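## Task

Take every bronze bushing off the turntable and put it in the yellow bin, and every steel bushing in the green bin. Any bushing in a bin of the wrong color means failure, as does leaving the crate or any bin tipped over or moved from where it belongs. Items stay in place on their own at the end; anything the robot still has to hold there is not counted.

## Robot and tools

ROBOT. Two six-joint Doosan M1013 arms, left_arm and right_arm, each ending in a two-finger parallel gripper (50 mm max opening). The names are labels only, not image sides. Bases in the scene frame: left_arm at (-0.075, +0.609, 0) m, right_arm at (-0.002, -0.555, 0) m, each yawed a few degrees. Scene frame: origin on the table top midway between the arms, +x out over the table, +z up, left_arm on the +y side. Elbow range is -2.792 to 2.792 rad; other joints about ±6.283 rad.

GRIPPER GEOMETRY. Fingers point along the gripper's own +z and close along its own x. The reported end_effector_position is the point between the pads; fingertips extend 17.5 mm past it. Pure rotations pivot about that point. A flat plate sticks out roughly 9 cm toward the gripper's -y and turns with it, so watch clearance on that side.

THE ROW. Every motion command is one row of 18 numbers, each in [-1, 1], always covering both arms: left dx, dy, dz, rx, ry, rz, left gripper position, force_limit, speed, then the same nine for the right arm. The first six per arm are an offset, not an absolute pose: they are measured in that gripper's own axes from the gripper pose printed in the most recent result showing it (before any such result exists in a scene, and for later calls in the same reply, from where the arm is when the action begins). Scale: 1.0 equals 0.6 m of travel or 180 degrees of turn; rx, ry, rz form a single rotation vector. All zeros therefore drives an arm back to that reference pose, so it is not a pause. To hold an arm still, send the offset that returns it to the wanted pose in the first call of a reply and zeros afterwards.
Gripper numbers are absolute settings: position +1 fully open, about -0.65 pads touching, -1 to grip (closes until blocked). force_limit maps -1/0/+1 to roughly 20/102/185 N per pad (actual can run ~17% higher). speed maps -1/0/+1 to 20/85/150 mm/s. To leave a gripper unchanged, repeat its previous three numbers; a 0 is a real command. New force or speed only apply after a position change of at least 0.01.

TOOLS.
execute_actions {actions, pictures}: an empty list just reports state (with images). One action {rows: up to 15 rows, steps: 1-15, default 15} plays one row per 1/30 s step, repeating the last row if steps exceed rows; every row is an offset from the same reference, not from the prior row. A wait {steps: up to 300} sends nothing new and counts from the last result. Pictures come only with an empty list or pictures: true.
move {target: one 18-number row, speed: 0.002-0.5 m/s, default 0.25}: straight-line path toward the offset target, both arms finishing together, lasting 0.5-10 s. It does not avoid obstacles or the other arm. Gripper numbers are sent at the start. Result adds a move: line with an ending (done, off_target, moving, held, fault) and limits (paced = pose clipped; held = some steps blocked, after which the arm may surge), plus each gripper's distance from target.
wait {seconds: 0-10}: lets the simulation run.
zoom_image {camera: cam_high, cam_low, cam_left_wrist or cam_right_wrist; region: [x0, y0, x1, y1] pixels, at most 504x504}: closer look at the latest image. All cameras are 672x504.
read_manual {section: "licences"}: licence text only.
finished_scene {scene: number}: ends and grades the current scene, then shows the next task; irreversible. Call it only when every bushing sits in the right bin unaided.

MOTION BEHAVIOUR. Each step the commanded pose is clipped to within 70 mm and 16 degrees of the measured pose; position wins over orientation if both cannot be met. After an action ends the arm continues only to its last clipped pose, so check the result and send the remainder. The last 5 steps of each action run after the result is taken, during your reply; an action needs at least 5 steps. Printed hand positions can be slightly off, more at long reach.

RESULT LINES. The state line gives each gripper's position (m), quaternion wxyz and velocities. object_status: 0 moving, 1 blocked while opening, 2 blocked while closing (a real grip), 3 reached the command or pads met (usually empty). Opening in mm is about (250 - position_measured) x 0.202. HELD marks steps where part of your row was withheld; pose unreachable names an arm whose command the clearance check altered. Hand target shows where the controller is now driving each gripper. Flange force and joint torques indicate contact and carried load. MOTOR HOT warns of overheating before a braking stop.

AVOID. Driving into firm surfaces even slightly past contact triggers a fault (10 s stop); so does 144 N of external force or a joint exceeding its load limit (waist/shoulder 295, elbow 139, wrist joints 39.1 N m). Don't let the arms collide. Never knock or drop items off the table, tilt or shift the crate or bins, or let bushings slip; approach slowly, grip with -1 and confirm status 2, and expect occasional tugs on held parts.

Each tool is called after ">>>" as a command line: name --argument value for each argument, lists and objects as JSON in quotes; but a table of rows of numbers goes row by row, as --pt "numbers of a row", without its own name.

## Session

I'll start by looking at the scene.

>>> execute_actions --actions '[]'

Scene clock: 0.00 s of 12600.00 s.
left_arm: end_effector_position=(+0.5601, +0.1213, +0.3762) position_measured=3 object_status=3 end_effector_quat_wxyz=(+0.105, +0.249, +0.961, +0.059) end_effector_velocity=(-0.000, -0.001, -0.002) end_effector_angular_velocity=(+0.001, +0.001, -0.000) | right_arm: end_effector_position=(+0.0394, -0.2009, +0.2256) position_measured=3 object_status=3 end_effector_quat_wxyz=(+0.197, +0.818, +0.232, -0.488) end_effector_velocity=(-0.000, -0.000, +0.000) end_effector_angular_velocity=(-0.000, +0.000, +0.001)
Joint positions: left_arm=[-0.858  0.323  1.364  0.21   1.327 -1.847] | right_arm=[1.12  0.269 2.066 0.331 1.873 1.944]
Joint velocities: left_arm=[-0.001  0.002 -0.001  0.    -0.    -0.001] | right_arm=[ 0.    -0.     0.    -0.     0.001  0.   ]
Joint torques (N m, as the joint torque sensors report them, + toward a larger angle): no reading
Flange force (N, the push that the arm receives, along the gripper's own x y z axes): no reading
Hand target (left_arm): +0.560, +0.121, +0.376; +0.105, +0.249, +0.961, +0.059
Hand target (right_arm): +0.039, -0.201, +0.226; +0.197, +0.818, +0.232, -0.488

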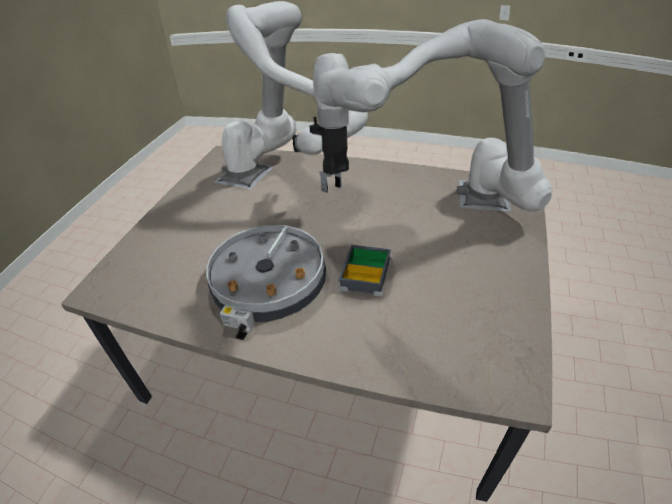

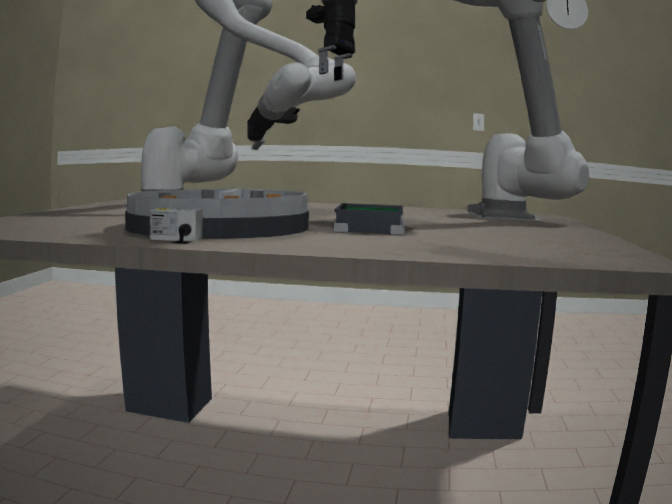

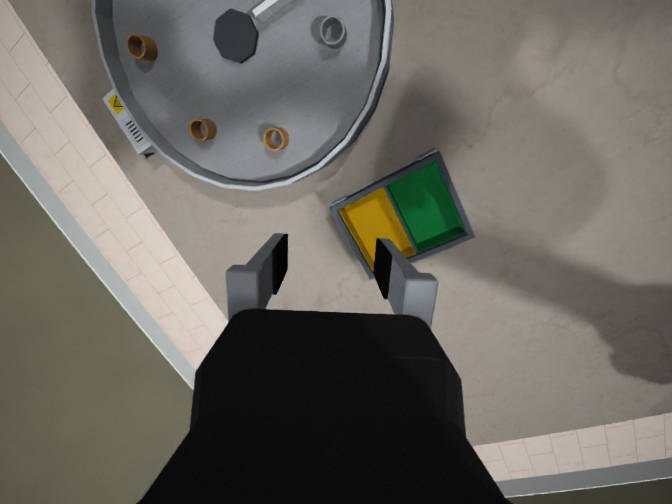

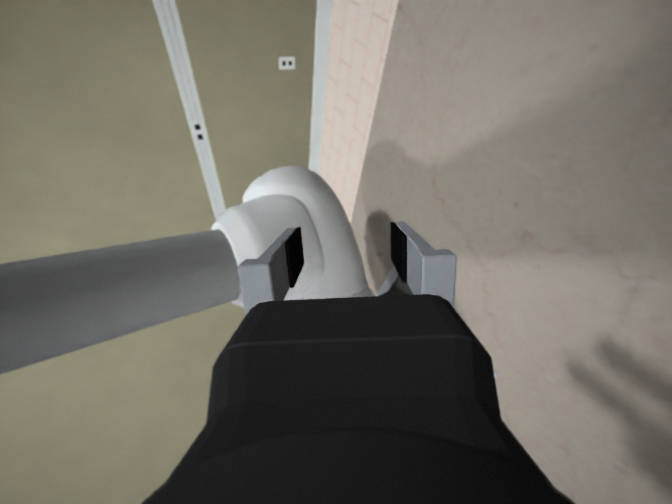

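>>> zoom_image --camera "cam_high" --region '[180, 200, 420, 360]'

>>> zoom_image --camera "cam_low" --region '[100, 170, 420, 260]'

>>> execute_actions --actions '[]'

Region (180, 200, 420, 360) of cam_high's 672x504 image, scaled by 2.100, with more detail than that image has.

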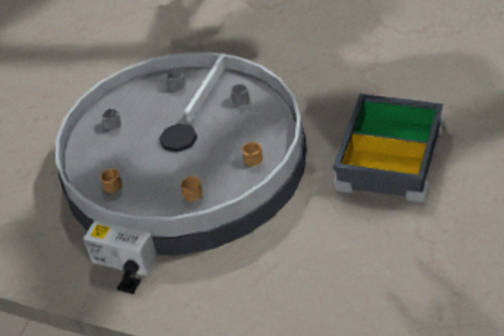

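Region (100, 170, 420, 260) of cam_low's 672x504 image, scaled by 1.575, with more detail than that image has; it fills the top 142 rows of this view, and the rest is white.

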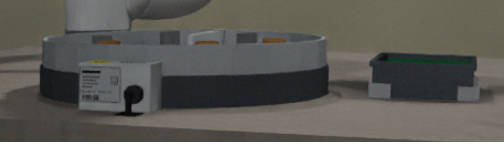

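Scene clock: 0.17 s of 12600.00 s.
left_arm: end_effector_position=(+0.5601, +0.1213, +0.3762) position_measured=3 object_status=3 end_effector_quat_wxyz=(+0.105, +0.249, +0.961, +0.059) end_effector_velocity=(-0.001, -0.000, -0.000) end_effector_angular_velocity=(+0.000, +0.001, +0.000) | right_arm: end_effector_position=(+0.0394, -0.2009, +0.2256) position_measured=3 object_status=3 end_effector_quat_wxyz=(+0.197, +0.818, +0.232, -0.488) end_effector_velocity=(-0.000, +0.000, +0.001) end_effector_angular_velocity=(+0.002, -0.000, -0.001)
Joint positions: left_arm=[-0.858  0.323  1.364  0.21   1.327 -1.847] | right_arm=[1.12  0.269 2.066 0.331 1.873 1.944]
Joint velocities: left_arm=[-0.001 -0.001  0.001 -0.     0.    -0.001] | right_arm=[-0.    -0.002 -0.     0.002 -0.    -0.   ]
Joint torques (N m, as the joint torque sensors report them, + toward a larger angle): left_arm=[ -2.19 -77.19 -45.05   4.71  -0.52   0.2 ] | right_arm=[ -0.48 -52.89 -30.37   3.66   3.41  -0.02]
Flange force (N, the push that the arm receives, along the gripper's own x y z axes): left_arm=[2.7 2.7 1.7] | right_arm=[-7.7 3.0 4.7]
Hand target (left_arm): +0.560, +0.121, +0.376; +0.105, +0.249, +0.961, +0.059
Hand target (right_arm): +0.039, -0.201, +0.226; +0.197, +0.818, +0.232, -0.488
Kept back: nothing.
Steps of this call (steps 1 to 5: nothing new was sent). Readings (end_effector_position | what the end effector reports):
1: left_arm (+0.5601, +0.1213, +0.3762) | right_arm (+0.0394, -0.2009, +0.2256) | left_arm position_measured=3 object_status=3 | right_arm position_measured=3 object_status=3
2: left_arm (+0.5601, +0.1213, +0.3762) | right_arm (+0.0394, -0.2009, +0.2256) | left_arm position_measured=3 object_status=3 | right_arm position_measured=3 object_status=3
4: left_arm (+0.5601, +0.1213, +0.3762) | right_arm (+0.0394, -0.2009, +0.2256) | left_arm position_measured=3 object_status=3 | right_arm position_measured=3 object_status=3
5: the state above

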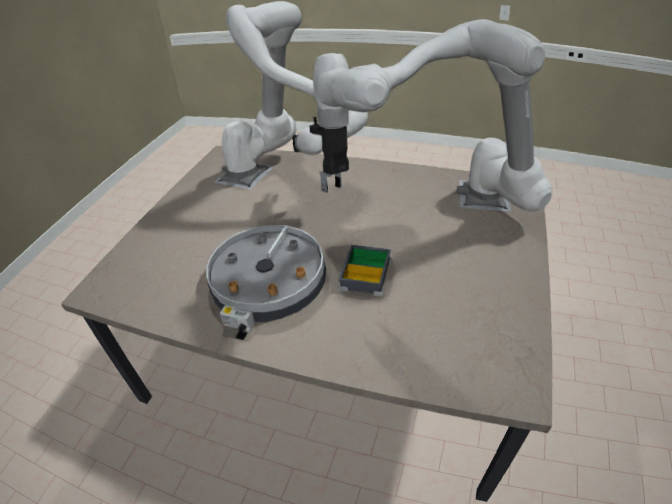

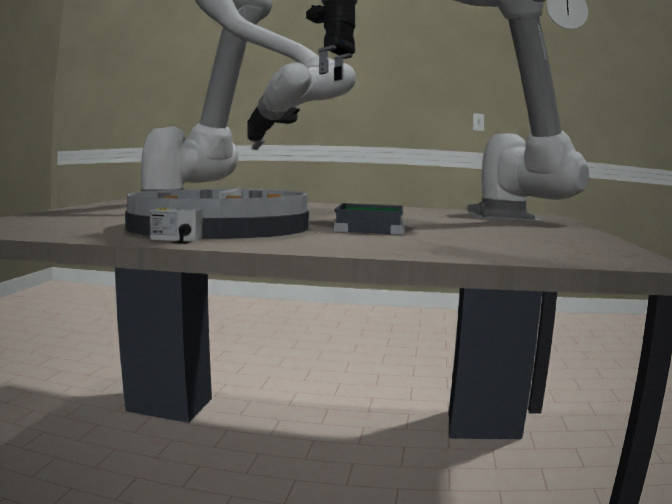

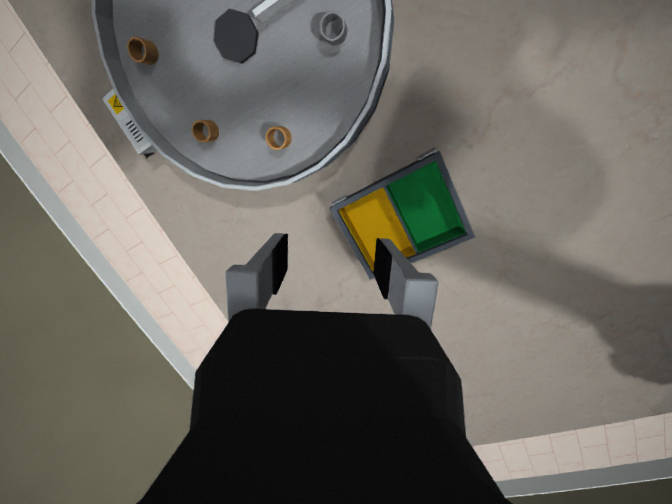

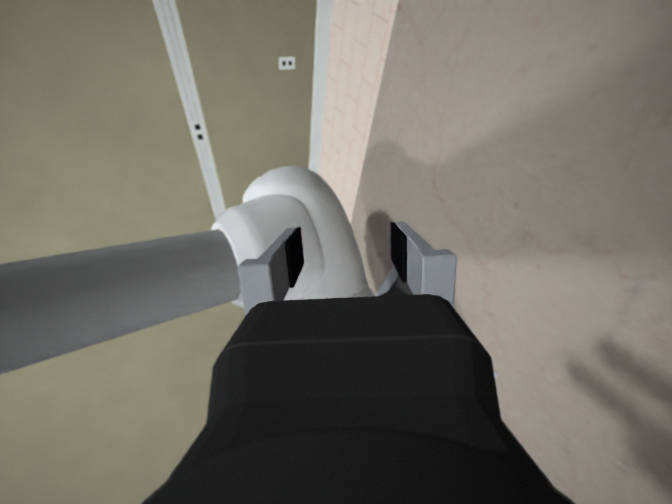

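>>> wait --seconds 2

Scene clock: 2.37 s of 12600.00 s.
left_arm: end_effector_position=(+0.5601, +0.1213, +0.3762) position_measured=3 object_status=3 end_effector_quat_wxyz=(+0.105, +0.249, +0.961, +0.059) end_effector_velocity=(-0.000, -0.000, +0.000) end_effector_angular_velocity=(-0.001, -0.000, +0.000) | right_arm: end_effector_position=(+0.0394, -0.2009, +0.2256) position_measured=3 object_status=3 end_effector_quat_wxyz=(+0.197, +0.818, +0.232, -0.488) end_effector_velocity=(+0.000, -0.001, +0.000) end_effector_angular_velocity=(-0.000, -0.002, +0.002)
Joint positions: left_arm=[-0.858  0.323  1.364  0.21   1.327 -1.847] | right_arm=[1.12  0.269 2.066 0.331 1.873 1.944]
Joint velocities: left_arm=[-0.001 -0.    -0.    -0.    -0.    -0.001] | right_arm=[-0.    -0.001 -0.    -0.003  0.001  0.   ]
Joint torques (N m, as the joint torque sensors report them, + toward a larger angle): left_arm=[ -3.41 -78.59 -44.89   4.6   -0.49   0.21] | right_arm=[ -0.29 -53.79 -30.5    3.69   3.41  -0.09]
Flange force (N, the push that the arm receives, along the gripper's own x y z axes): left_arm=[-0.2 4.0 2.1] | right_arm=[-6.3 2.8 4.4]
Hand target (left_arm): +0.560, +0.121, +0.376; +0.105, +0.249, +0.961, +0.059
Hand target (right_arm): +0.039, -0.201, +0.226; +0.197, +0.818, +0.232, -0.488
Kept back: nothing.
Steps of this call (steps 1 to 66: nothing new was sent). Readings (end_effector_position | what the end effector reports):
1: left_arm (+0.5601, +0.1213, +0.3762) | right_arm (+0.0394, -0.2009, +0.2256) | left_arm position_measured=3 object_status=3 | right_arm position_measured=3 object_status=3
2: left_arm (+0.5601, +0.1213, +0.3762) | right_arm (+0.0394, -0.2009, +0.2256) | left_arm position_measured=3 object_status=3 | right_arm position_measured=3 object_status=3
4: left_arm (+0.5601, +0.1213, +0.3762) | right_arm (+0.0394, -0.2009, +0.2256) | left_arm position_measured=3 object_status=3 | right_arm position_measured=3 object_status=3
8: left_arm (+0.5601, +0.1213, +0.3762) | right_arm (+0.0394, -0.2009, +0.2256) | left_arm position_measured=3 object_status=3 | right_arm position_measured=3 object_status=3
66: the state above

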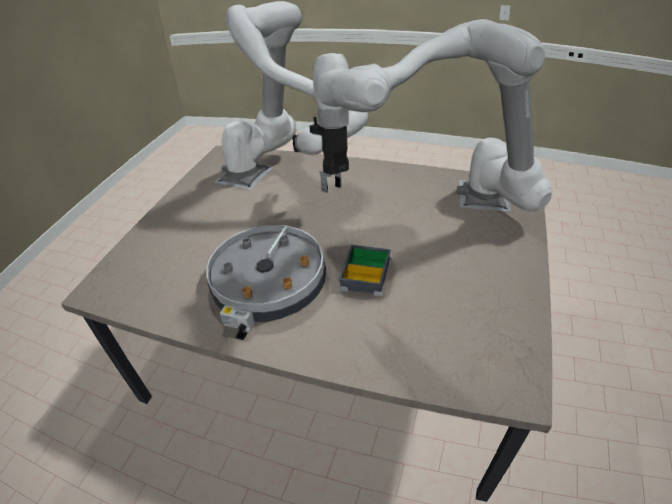

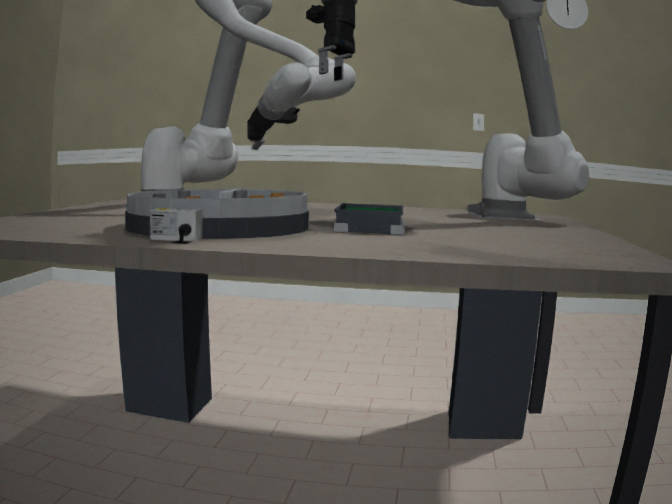

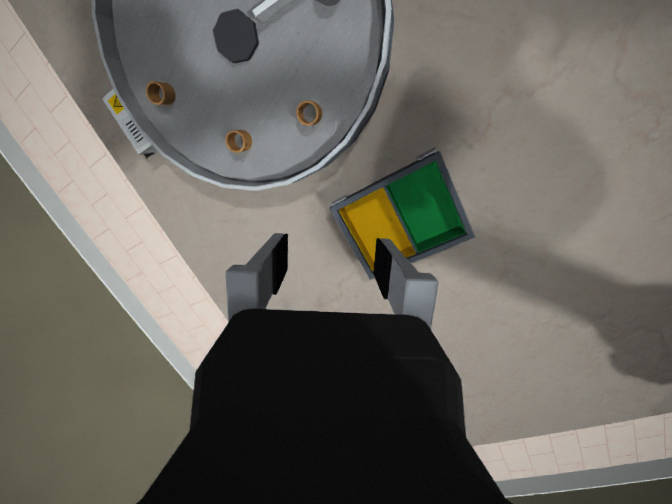

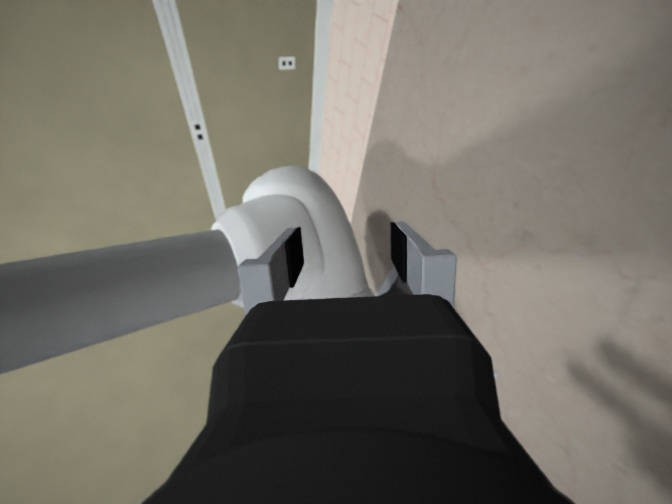

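>>> wait --seconds 3

>>> zoom_image --camera "cam_high" --region '[180, 200, 420, 360]'

Scene clock: 6.63 s of 12600.00 s.
left_arm: end_effector_position=(+0.5601, +0.1213, +0.3762) position_measured=3 object_status=3 end_effector_quat_wxyz=(+0.105, +0.249, +0.961, +0.059) end_effector_velocity=(+0.001, +0.001, +0.000) end_effector_angular_velocity=(-0.000, -0.001, +0.002) | right_arm: end_effector_position=(+0.0394, -0.2009, +0.2256) position_measured=3 object_status=3 end_effector_quat_wxyz=(+0.197, +0.818, +0.232, -0.488) end_effector_velocity=(+0.000, +0.000, -0.000) end_effector_angular_velocity=(+0.001, -0.001, -0.000)
Joint positions: left_arm=[-0.858  0.323  1.364  0.21   1.327 -1.847] | right_arm=[1.12  0.269 2.066 0.331 1.873 1.944]
Joint velocities: left_arm=[ 0.002 -0.    -0.001  0.     0.    -0.   ] | right_arm=[-0.    -0.    -0.    -0.    -0.001 -0.   ]
Joint torques (N m, as the joint torque sensors report them, + toward a larger angle): left_arm=[ -3.63 -78.38 -44.83   4.62  -0.64   0.27] | right_arm=[ -0.91 -55.34 -30.06   3.55   3.24   0.01]
Flange force (N, the push that the arm receives, along the gripper's own x y z axes): left_arm=[-0.3 4.3 2.1] | right_arm=[-4.3 0.3 3.0]
Hand target (left_arm): +0.560, +0.121, +0.376; +0.105, +0.249, +0.961, +0.059
Hand target (right_arm): +0.039, -0.201, +0.226; +0.197, +0.818, +0.232, -0.488
Kept back: nothing.
Steps of this call (steps 1 to 128: nothing new was sent). Readings (end_effector_position | what the end effector reports):
1: left_arm (+0.5601, +0.1213, +0.3762) | right_arm (+0.0394, -0.2009, +0.2256) | left_arm position_measured=3 object_status=3 | right_arm position_measured=3 object_status=3
2: left_arm (+0.5601, +0.1213, +0.3762) | right_arm (+0.0394, -0.2009, +0.2256) | left_arm position_measured=3 object_status=3 | right_arm position_measured=3 object_status=3
4: left_arm (+0.5601, +0.1213, +0.3762) | right_arm (+0.0394, -0.2009, +0.2256) | left_arm position_measured=3 object_status=3 | right_arm position_measured=3 object_status=3
8: left_arm (+0.5601, +0.1213, +0.3762) | right_arm (+0.0394, -0.2009, +0.2256) | left_arm position_measured=3 object_status=3 | right_arm position_measured=3 object_status=3
128: the state above

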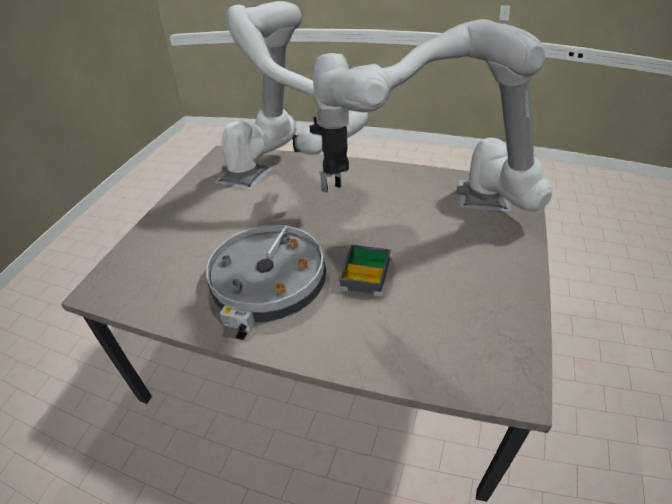

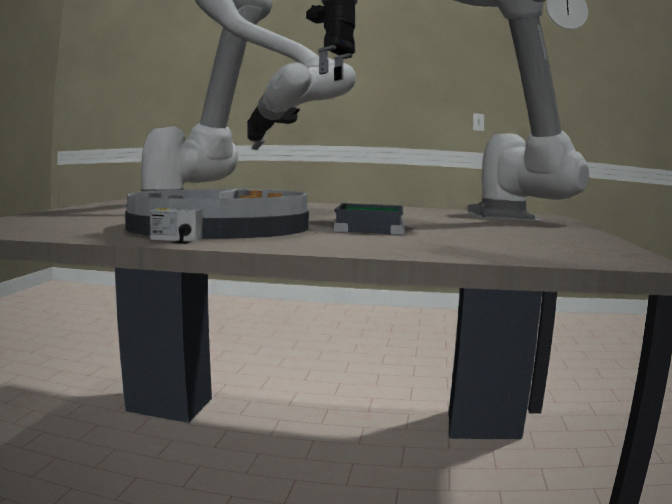

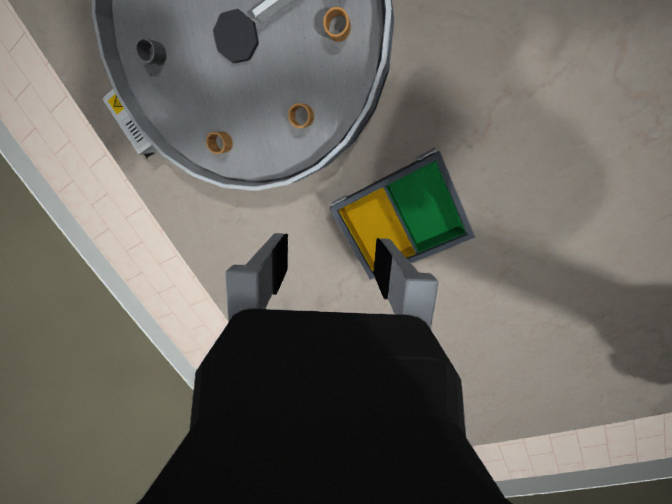

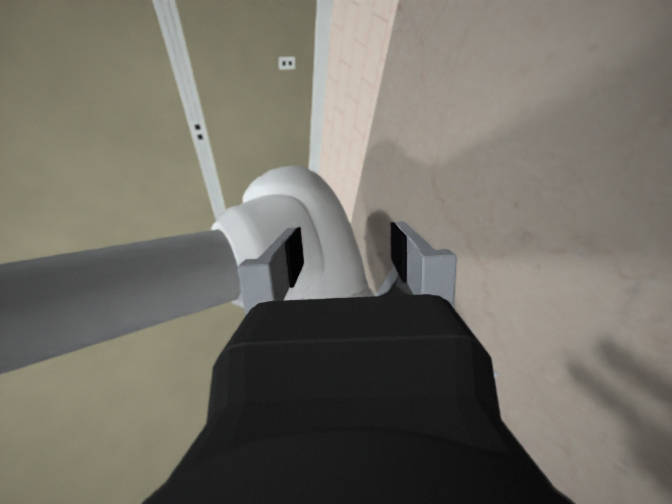

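Region (180, 200, 420, 360) of cam_high's 672x504 image, scaled by 2.100, with more detail than that image has.

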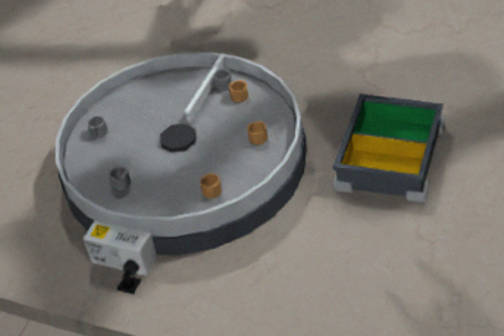

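>>> move --target '[-0.0785, -0.2316, 0.105, 0.0532, 0.0554, 0, 1, 0, 0, 0, 0, 0, 0, 0, 0, 1, 0, 0]' --speed 0.25

Scene clock: 9.33 s of 12600.00 s.
left_arm: end_effector_position=(+0.5499, -0.0187, +0.3002) position_measured=3 object_status=3 end_effector_quat_wxyz=(+0.000, +0.251, +0.968, +0.000) end_effector_velocity=(-0.000, -0.001, -0.001) end_effector_angular_velocity=(+0.000, +0.001, -0.001) | right_arm: end_effector_position=(+0.0394, -0.2009, +0.2256) position_measured=3 object_status=3 end_effector_quat_wxyz=(+0.197, +0.818, +0.232, -0.488) end_effector_velocity=(+0.000, +0.000, -0.001) end_effector_angular_velocity=(+0.001, -0.001, -0.001)
Joint positions: left_arm=[-0.912  0.551  1.157  0.001  1.433 -1.864] | right_arm=[1.12  0.269 2.066 0.331 1.873 1.944]
Joint velocities: left_arm=[-0.001  0.001 -0.001 -0.     0.     0.001] | right_arm=[-0.     0.     0.     0.001 -0.002 -0.   ]
Joint torques (N m, as the joint torque sensors report them, + toward a larger angle): left_arm=[ -2.18 -98.14 -44.29   4.1   -0.06   0.12] | right_arm=[ -0.81 -54.4  -30.52   3.65   3.48   0.12]
Flange force (N, the push that the arm receives, along the gripper's own x y z axes): left_arm=[2.8 2.8 1.3] | right_arm=[-4.9 1.6 4.4]
Hand target (left_arm): +0.550, -0.019, +0.300; +0.000, +0.251, +0.968, +0.000
Hand target (right_arm): +0.039, -0.201, +0.226; +0.197, +0.818, +0.232, -0.488
Off the commanded pose (left_arm): 0.000 m, 0 deg.
Off the commanded pose (right_arm): 0.000 m, 0 deg.
Kept back: nothing.
move: done

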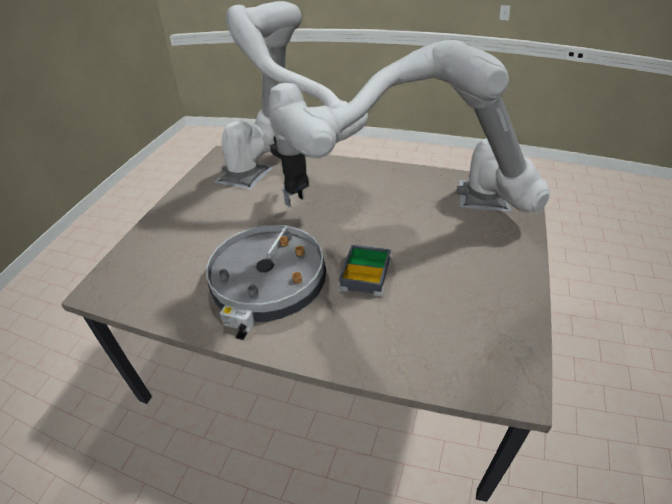

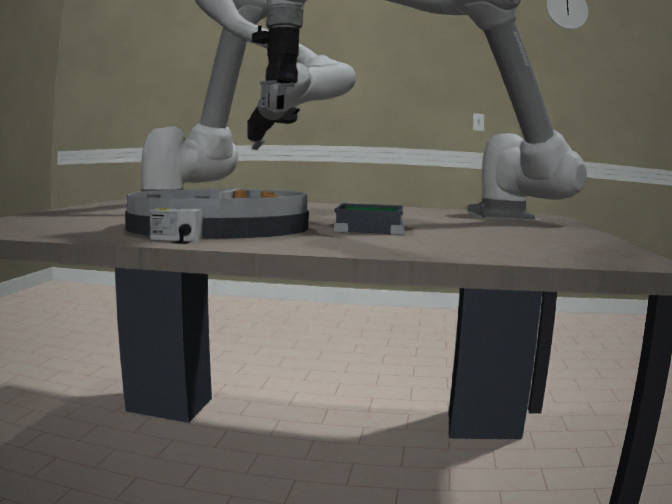

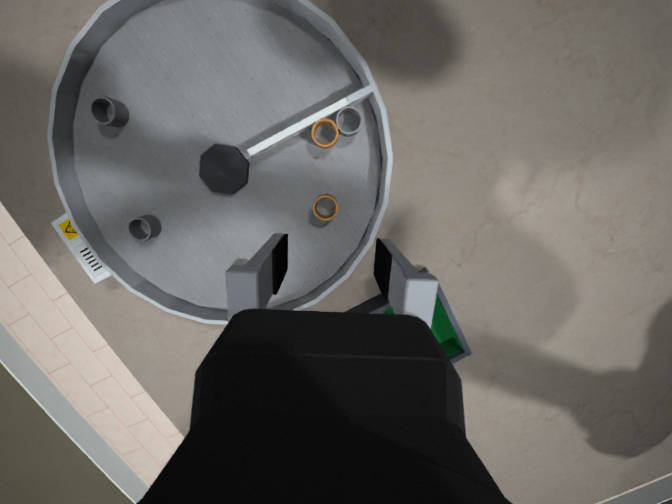

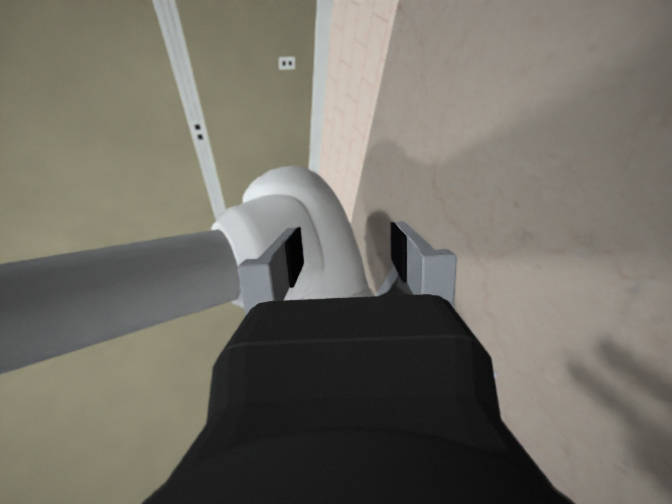

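>>> zoom_image --camera "cam_left_wrist" --region '[180, 60, 420, 240]'

>>> wait --seconds 4

Region (180, 60, 420, 240) of cam_left_wrist's 672x504 image, scaled by 2.100, with more detail than that image has; it fills the top 378 rows of this view, and the rest is white.

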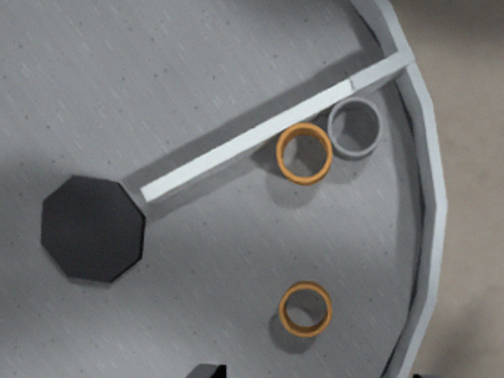

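Scene clock: 13.53 s of 12600.00 s.
left_arm: end_effector_position=(+0.5499, -0.0188, +0.3001) position_measured=3 object_status=3 end_effector_quat_wxyz=(+0.000, +0.251, +0.968, +0.000) end_effector_velocity=(-0.000, -0.000, -0.001) end_effector_angular_velocity=(+0.001, +0.001, -0.002) | right_arm: end_effector_position=(+0.0394, -0.2009, +0.2256) position_measured=3 object_status=3 end_effector_quat_wxyz=(+0.197, +0.818, +0.232, -0.488) end_effector_velocity=(+0.000, -0.000, +0.000) end_effector_angular_velocity=(-0.000, -0.001, +0.001)
Joint positions: left_arm=[-0.912  0.551  1.157  0.001  1.433 -1.864] | right_arm=[1.12  0.269 2.066 0.331 1.873 1.944]
Joint velocities: left_arm=[-0.     0.001  0.     0.     0.     0.001] | right_arm=[ 0.    -0.001 -0.    -0.001  0.    -0.   ]
Joint torques (N m, as the joint torque sensors report them, + toward a larger angle): left_arm=[ -3.29 -98.97 -44.41   4.09  -0.12   0.18] | right_arm=[ -1.61 -54.23 -30.49   3.73   3.42  -0.05]
Flange force (N, the push that the arm receives, along the gripper's own x y z axes): left_arm=[0.6 3.5 1.9] | right_arm=[-6.1 0.3 4.9]
Hand target (left_arm): +0.550, -0.019, +0.300; +0.000, +0.251, +0.968, +0.000
Hand target (right_arm): +0.039, -0.201, +0.226; +0.197, +0.818, +0.232, -0.488
Off the commanded pose (left_arm): 0.000 m, 0 deg.
Off the commanded pose (right_arm): 0.000 m, 0 deg.
Kept back: nothing.
Steps of this call (steps 1 to 126: nothing new was sent). Readings (end_effector_position | what the end effector reports):
1: left_arm (+0.5499, -0.0188, +0.3002) | right_arm (+0.0394, -0.2009, +0.2256) | left_arm position_measured=3 object_status=3 | right_arm position_measured=3 object_status=3
2: left_arm (+0.5499, -0.0188, +0.3002) | right_arm (+0.0394, -0.2009, +0.2256) | left_arm position_measured=3 object_status=3 | right_arm position_measured=3 object_status=3
4: left_arm (+0.5499, -0.0188, +0.3002) | right_arm (+0.0394, -0.2009, +0.2256) | left_arm position_measured=3 object_status=3 | right_arm position_measured=3 object_status=3
8: left_arm (+0.5499, -0.0188, +0.3001) | right_arm (+0.0394, -0.2009, +0.2256) | left_arm position_measured=3 object_status=3 | right_arm position_measured=3 object_status=3
126: the state above

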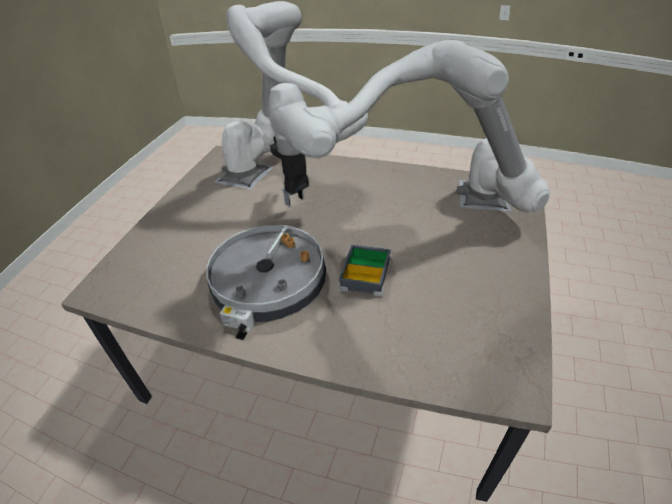

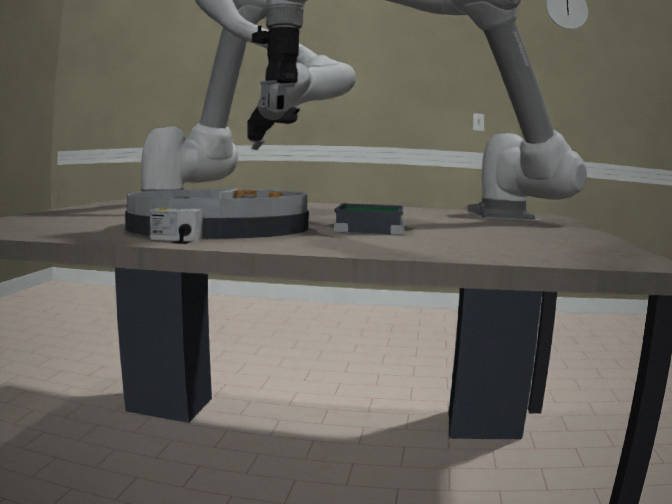

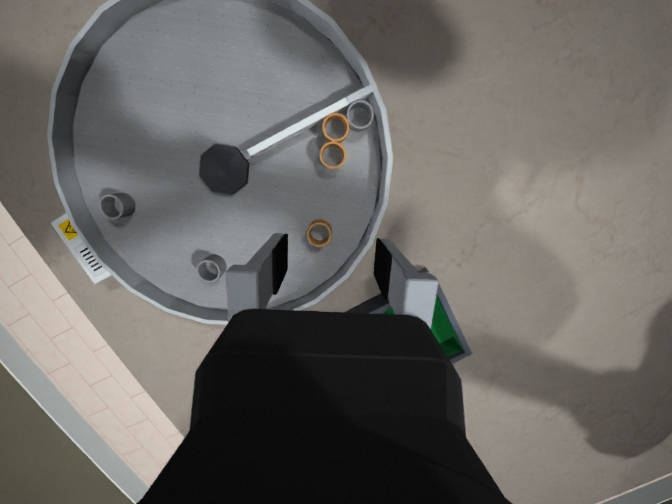

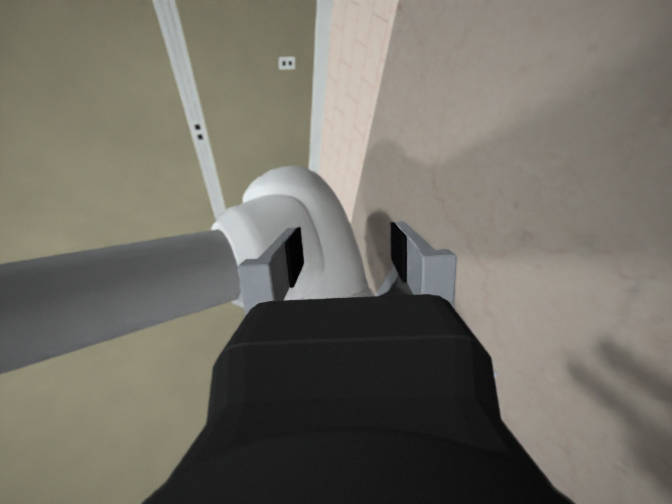

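>>> wait --seconds 10

Scene clock: 24.30 s of 12600.00 s.
left_arm: end_effector_position=(+0.5499, -0.0188, +0.3001) position_measured=3 object_status=3 end_effector_quat_wxyz=(+0.000, +0.251, +0.968, +0.000) end_effector_velocity=(-0.001, +0.000, +0.001) end_effector_angular_velocity=(-0.001, -0.001, +0.001) | right_arm: end_effector_position=(+0.0394, -0.2009, +0.2256) position_measured=3 object_status=3 end_effector_quat_wxyz=(+0.197, +0.818, +0.232, -0.488) end_effector_velocity=(+0.000, -0.000, -0.000) end_effector_angular_velocity=(+0.000, -0.001, +0.001)
Joint positions: left_arm=[-0.912  0.551  1.157  0.001  1.433 -1.864] | right_arm=[1.12  0.269 2.066 0.331 1.873 1.944]
Joint velocities: left_arm=[-0.001 -0.002  0.001 -0.    -0.    -0.002] | right_arm=[-0.    -0.    -0.    -0.001 -0.    -0.   ]
Joint torques (N m, as the joint torque sensors report them, + toward a larger angle): left_arm=[ -3.44 -98.46 -44.28   3.84  -0.16   0.1 ] | right_arm=[ -1.61 -53.48 -30.36   3.54   3.42   0.12]
Flange force (N, the push that the arm receives, along the gripper's own x y z axes): left_arm=[2.5 4.7 0.4] | right_arm=[-7.5 0.8 5.2]
Hand target (left_arm): +0.550, -0.019, +0.300; +0.000, +0.251, +0.968, +0.000
Hand target (right_arm): +0.039, -0.201, +0.226; +0.197, +0.818, +0.232, -0.488
Off the commanded pose (left_arm): 0.000 m, 0 deg.
Off the commanded pose (right_arm): 0.000 m, 0 deg.
Kept back: nothing.
Steps of this call (steps 1 to 323: nothing new was sent). Readings (end_effector_position | what the end effector reports):
1: left_arm (+0.5499, -0.0188, +0.3001) | right_arm (+0.0394, -0.2009, +0.2256) | left_arm position_measured=3 object_status=3 | right_arm position_measured=3 object_status=3
2: left_arm (+0.5499, -0.0188, +0.3001) | right_arm (+0.0394, -0.2009, +0.2256) | left_arm position_measured=3 object_status=3 | right_arm position_measured=3 object_status=3
4: left_arm (+0.5499, -0.0188, +0.3001) | right_arm (+0.0394, -0.2009, +0.2256) | left_arm position_measured=3 object_status=3 | right_arm position_measured=3 object_status=3
8: left_arm (+0.5499, -0.0188, +0.3001) | right_arm (+0.0394, -0.2009, +0.2256) | left_arm position_measured=3 object_status=3 | right_arm position_measured=3 object_status=3
323: the state above

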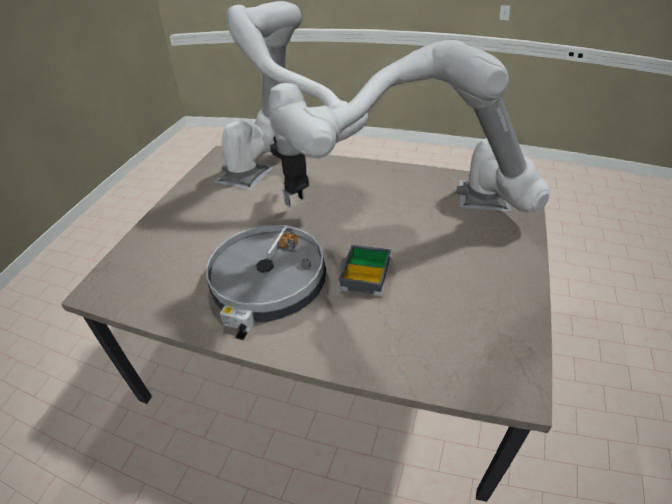

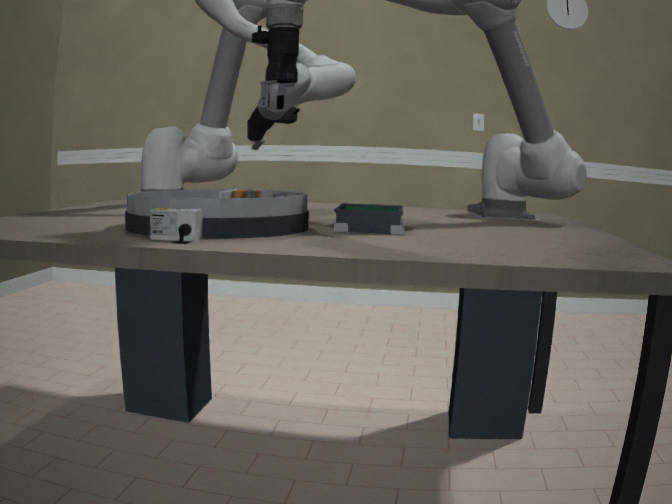

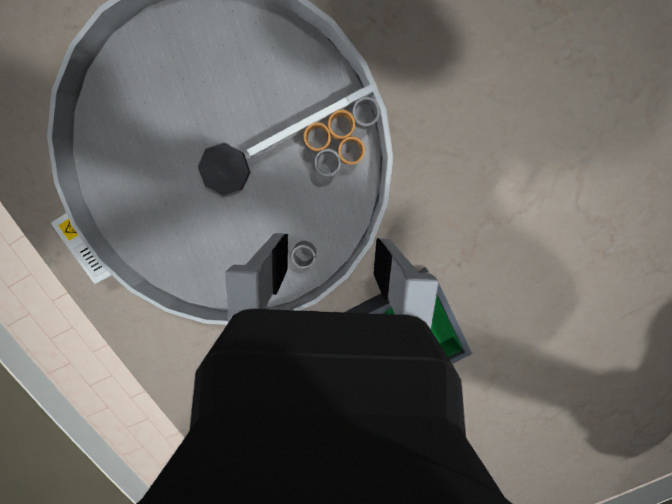

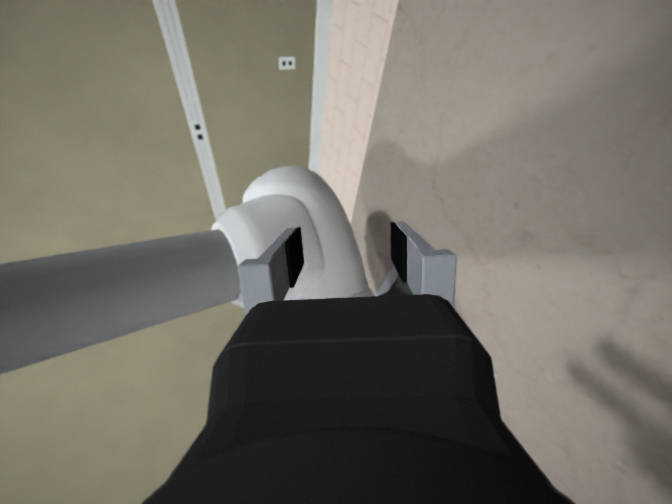

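>>> move --target '[0, 0, 0.16667, 0, 0, 0, 1, 0, 0, 0, 0, 0, 0, 0, 0, 1, 0, 0]' --speed 0.25

Scene clock: 25.33 s of 12600.00 s.
left_arm: end_effector_position=(+0.5500, -0.0189, +0.2002) position_measured=3 object_status=3 end_effector_quat_wxyz=(+0.000, +0.251, +0.968, +0.000) end_effector_velocity=(+0.000, +0.000, -0.000) end_effector_angular_velocity=(-0.000, -0.000, +0.001) | right_arm: end_effector_position=(+0.0394, -0.2009, +0.2256) position_measured=3 object_status=3 end_effector_quat_wxyz=(+0.197, +0.818, +0.232, -0.488) end_effector_velocity=(+0.000, -0.000, -0.000) end_effector_angular_velocity=(+0.000, -0.002, +0.001)
Joint positions: left_arm=[-0.912  0.588  1.281  0.001  1.272 -1.864] | right_arm=[1.12  0.269 2.066 0.331 1.873 1.944]
Joint velocities: left_arm=[ 0.     0.     0.    -0.    -0.001 -0.001] | right_arm=[ 0.    -0.001 -0.    -0.002 -0.001 -0.   ]
Joint torques (N m, as the joint torque sensors report them, + toward a larger angle): left_arm=[  -4.29 -100.7   -40.91    3.86   -0.16    0.3 ] | right_arm=[ -0.89 -54.06 -30.79   3.75   3.44  -0.07]
Flange force (N, the push that the arm receives, along the gripper's own x y z axes): left_arm=[-4.0 3.3 -1.2] | right_arm=[-6.2 1.9 5.2]
Hand target (left_arm): +0.550, -0.019, +0.200; +0.000, +0.251, +0.968, +0.000
Hand target (right_arm): +0.039, -0.201, +0.226; +0.197, +0.818, +0.232, -0.488
Off the commanded pose (left_arm): 0.000 m, 0 deg.
Off the commanded pose (right_arm): 0.000 m, 0 deg.
Kept back: nothing.
move: done

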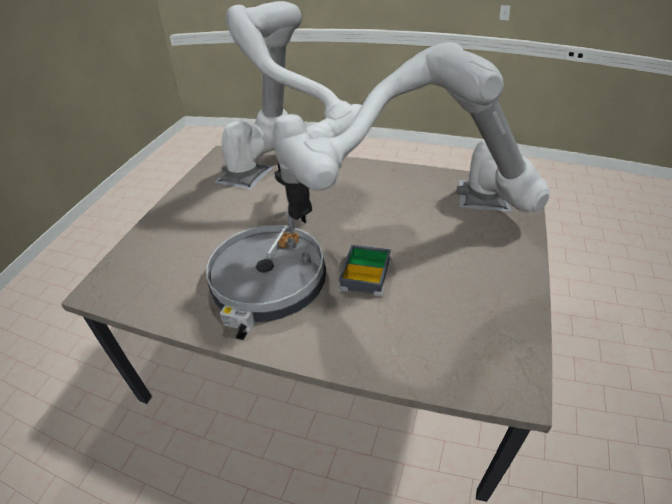

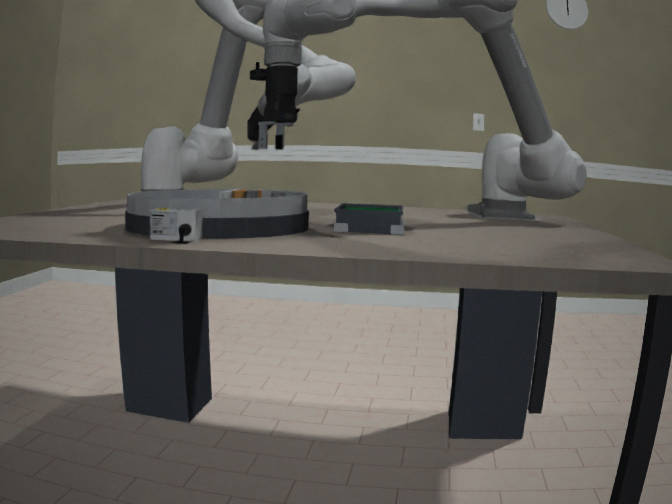

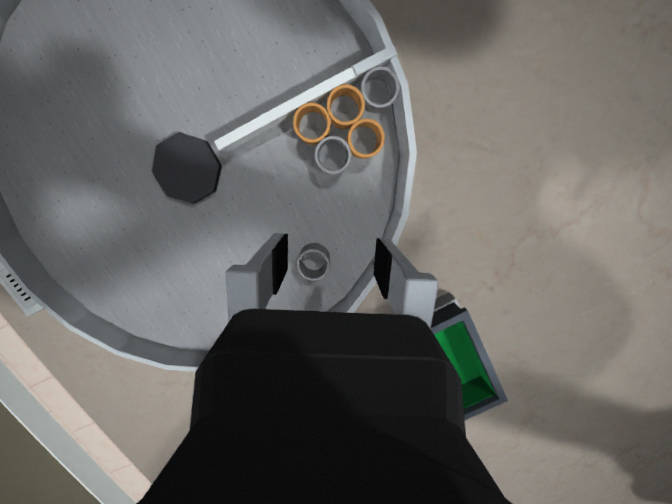

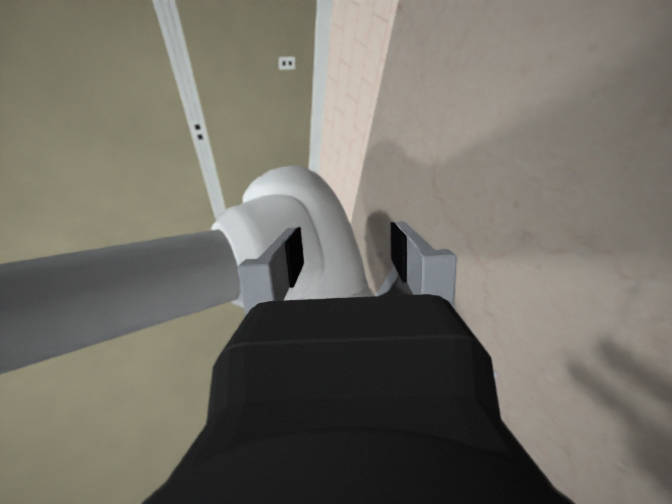

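>>> zoom_image --camera "cam_high" --region '[240, 200, 340, 280]'

>>> zoom_image --camera "cam_left_wrist" --region '[200, 30, 440, 210]'

>>> zoom_image --camera "cam_low" --region '[200, 120, 320, 210]'

Region (240, 200, 340, 280) of cam_high's 672x504 image, scaled by 5.040, with more detail than that image has; it fills the top 403 rows of this view, and the rest is white.

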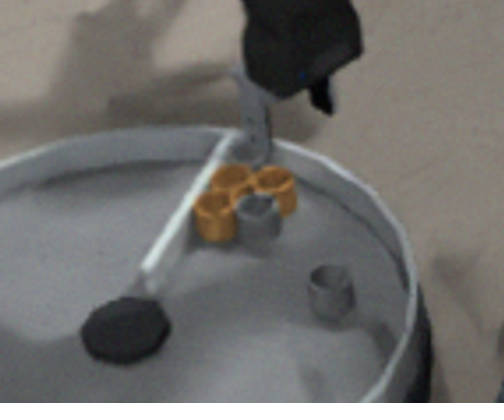

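Region (200, 30, 440, 210) of cam_left_wrist's 672x504 image, scaled by 2.100, with more detail than that image has; it fills the top 378 rows of this view, and the rest is white.

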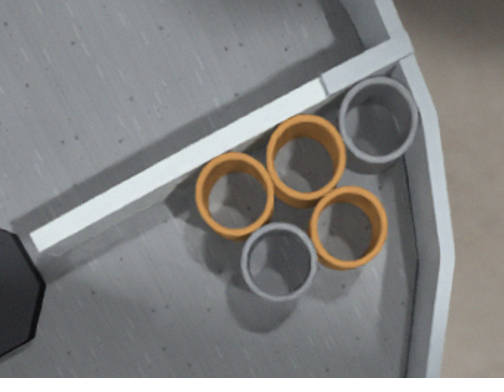

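Region (200, 120, 320, 210) of cam_low's 672x504 image, scaled by 4.200, with more detail than that image has; it fills the top 378 rows of this view, and the rest is white.

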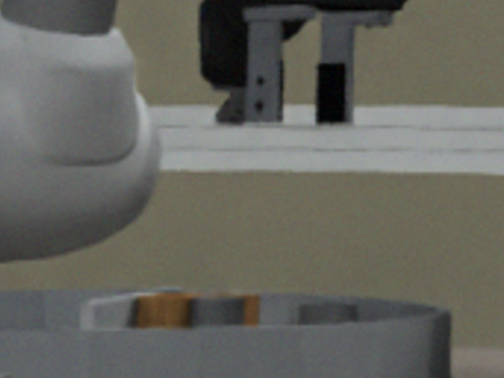

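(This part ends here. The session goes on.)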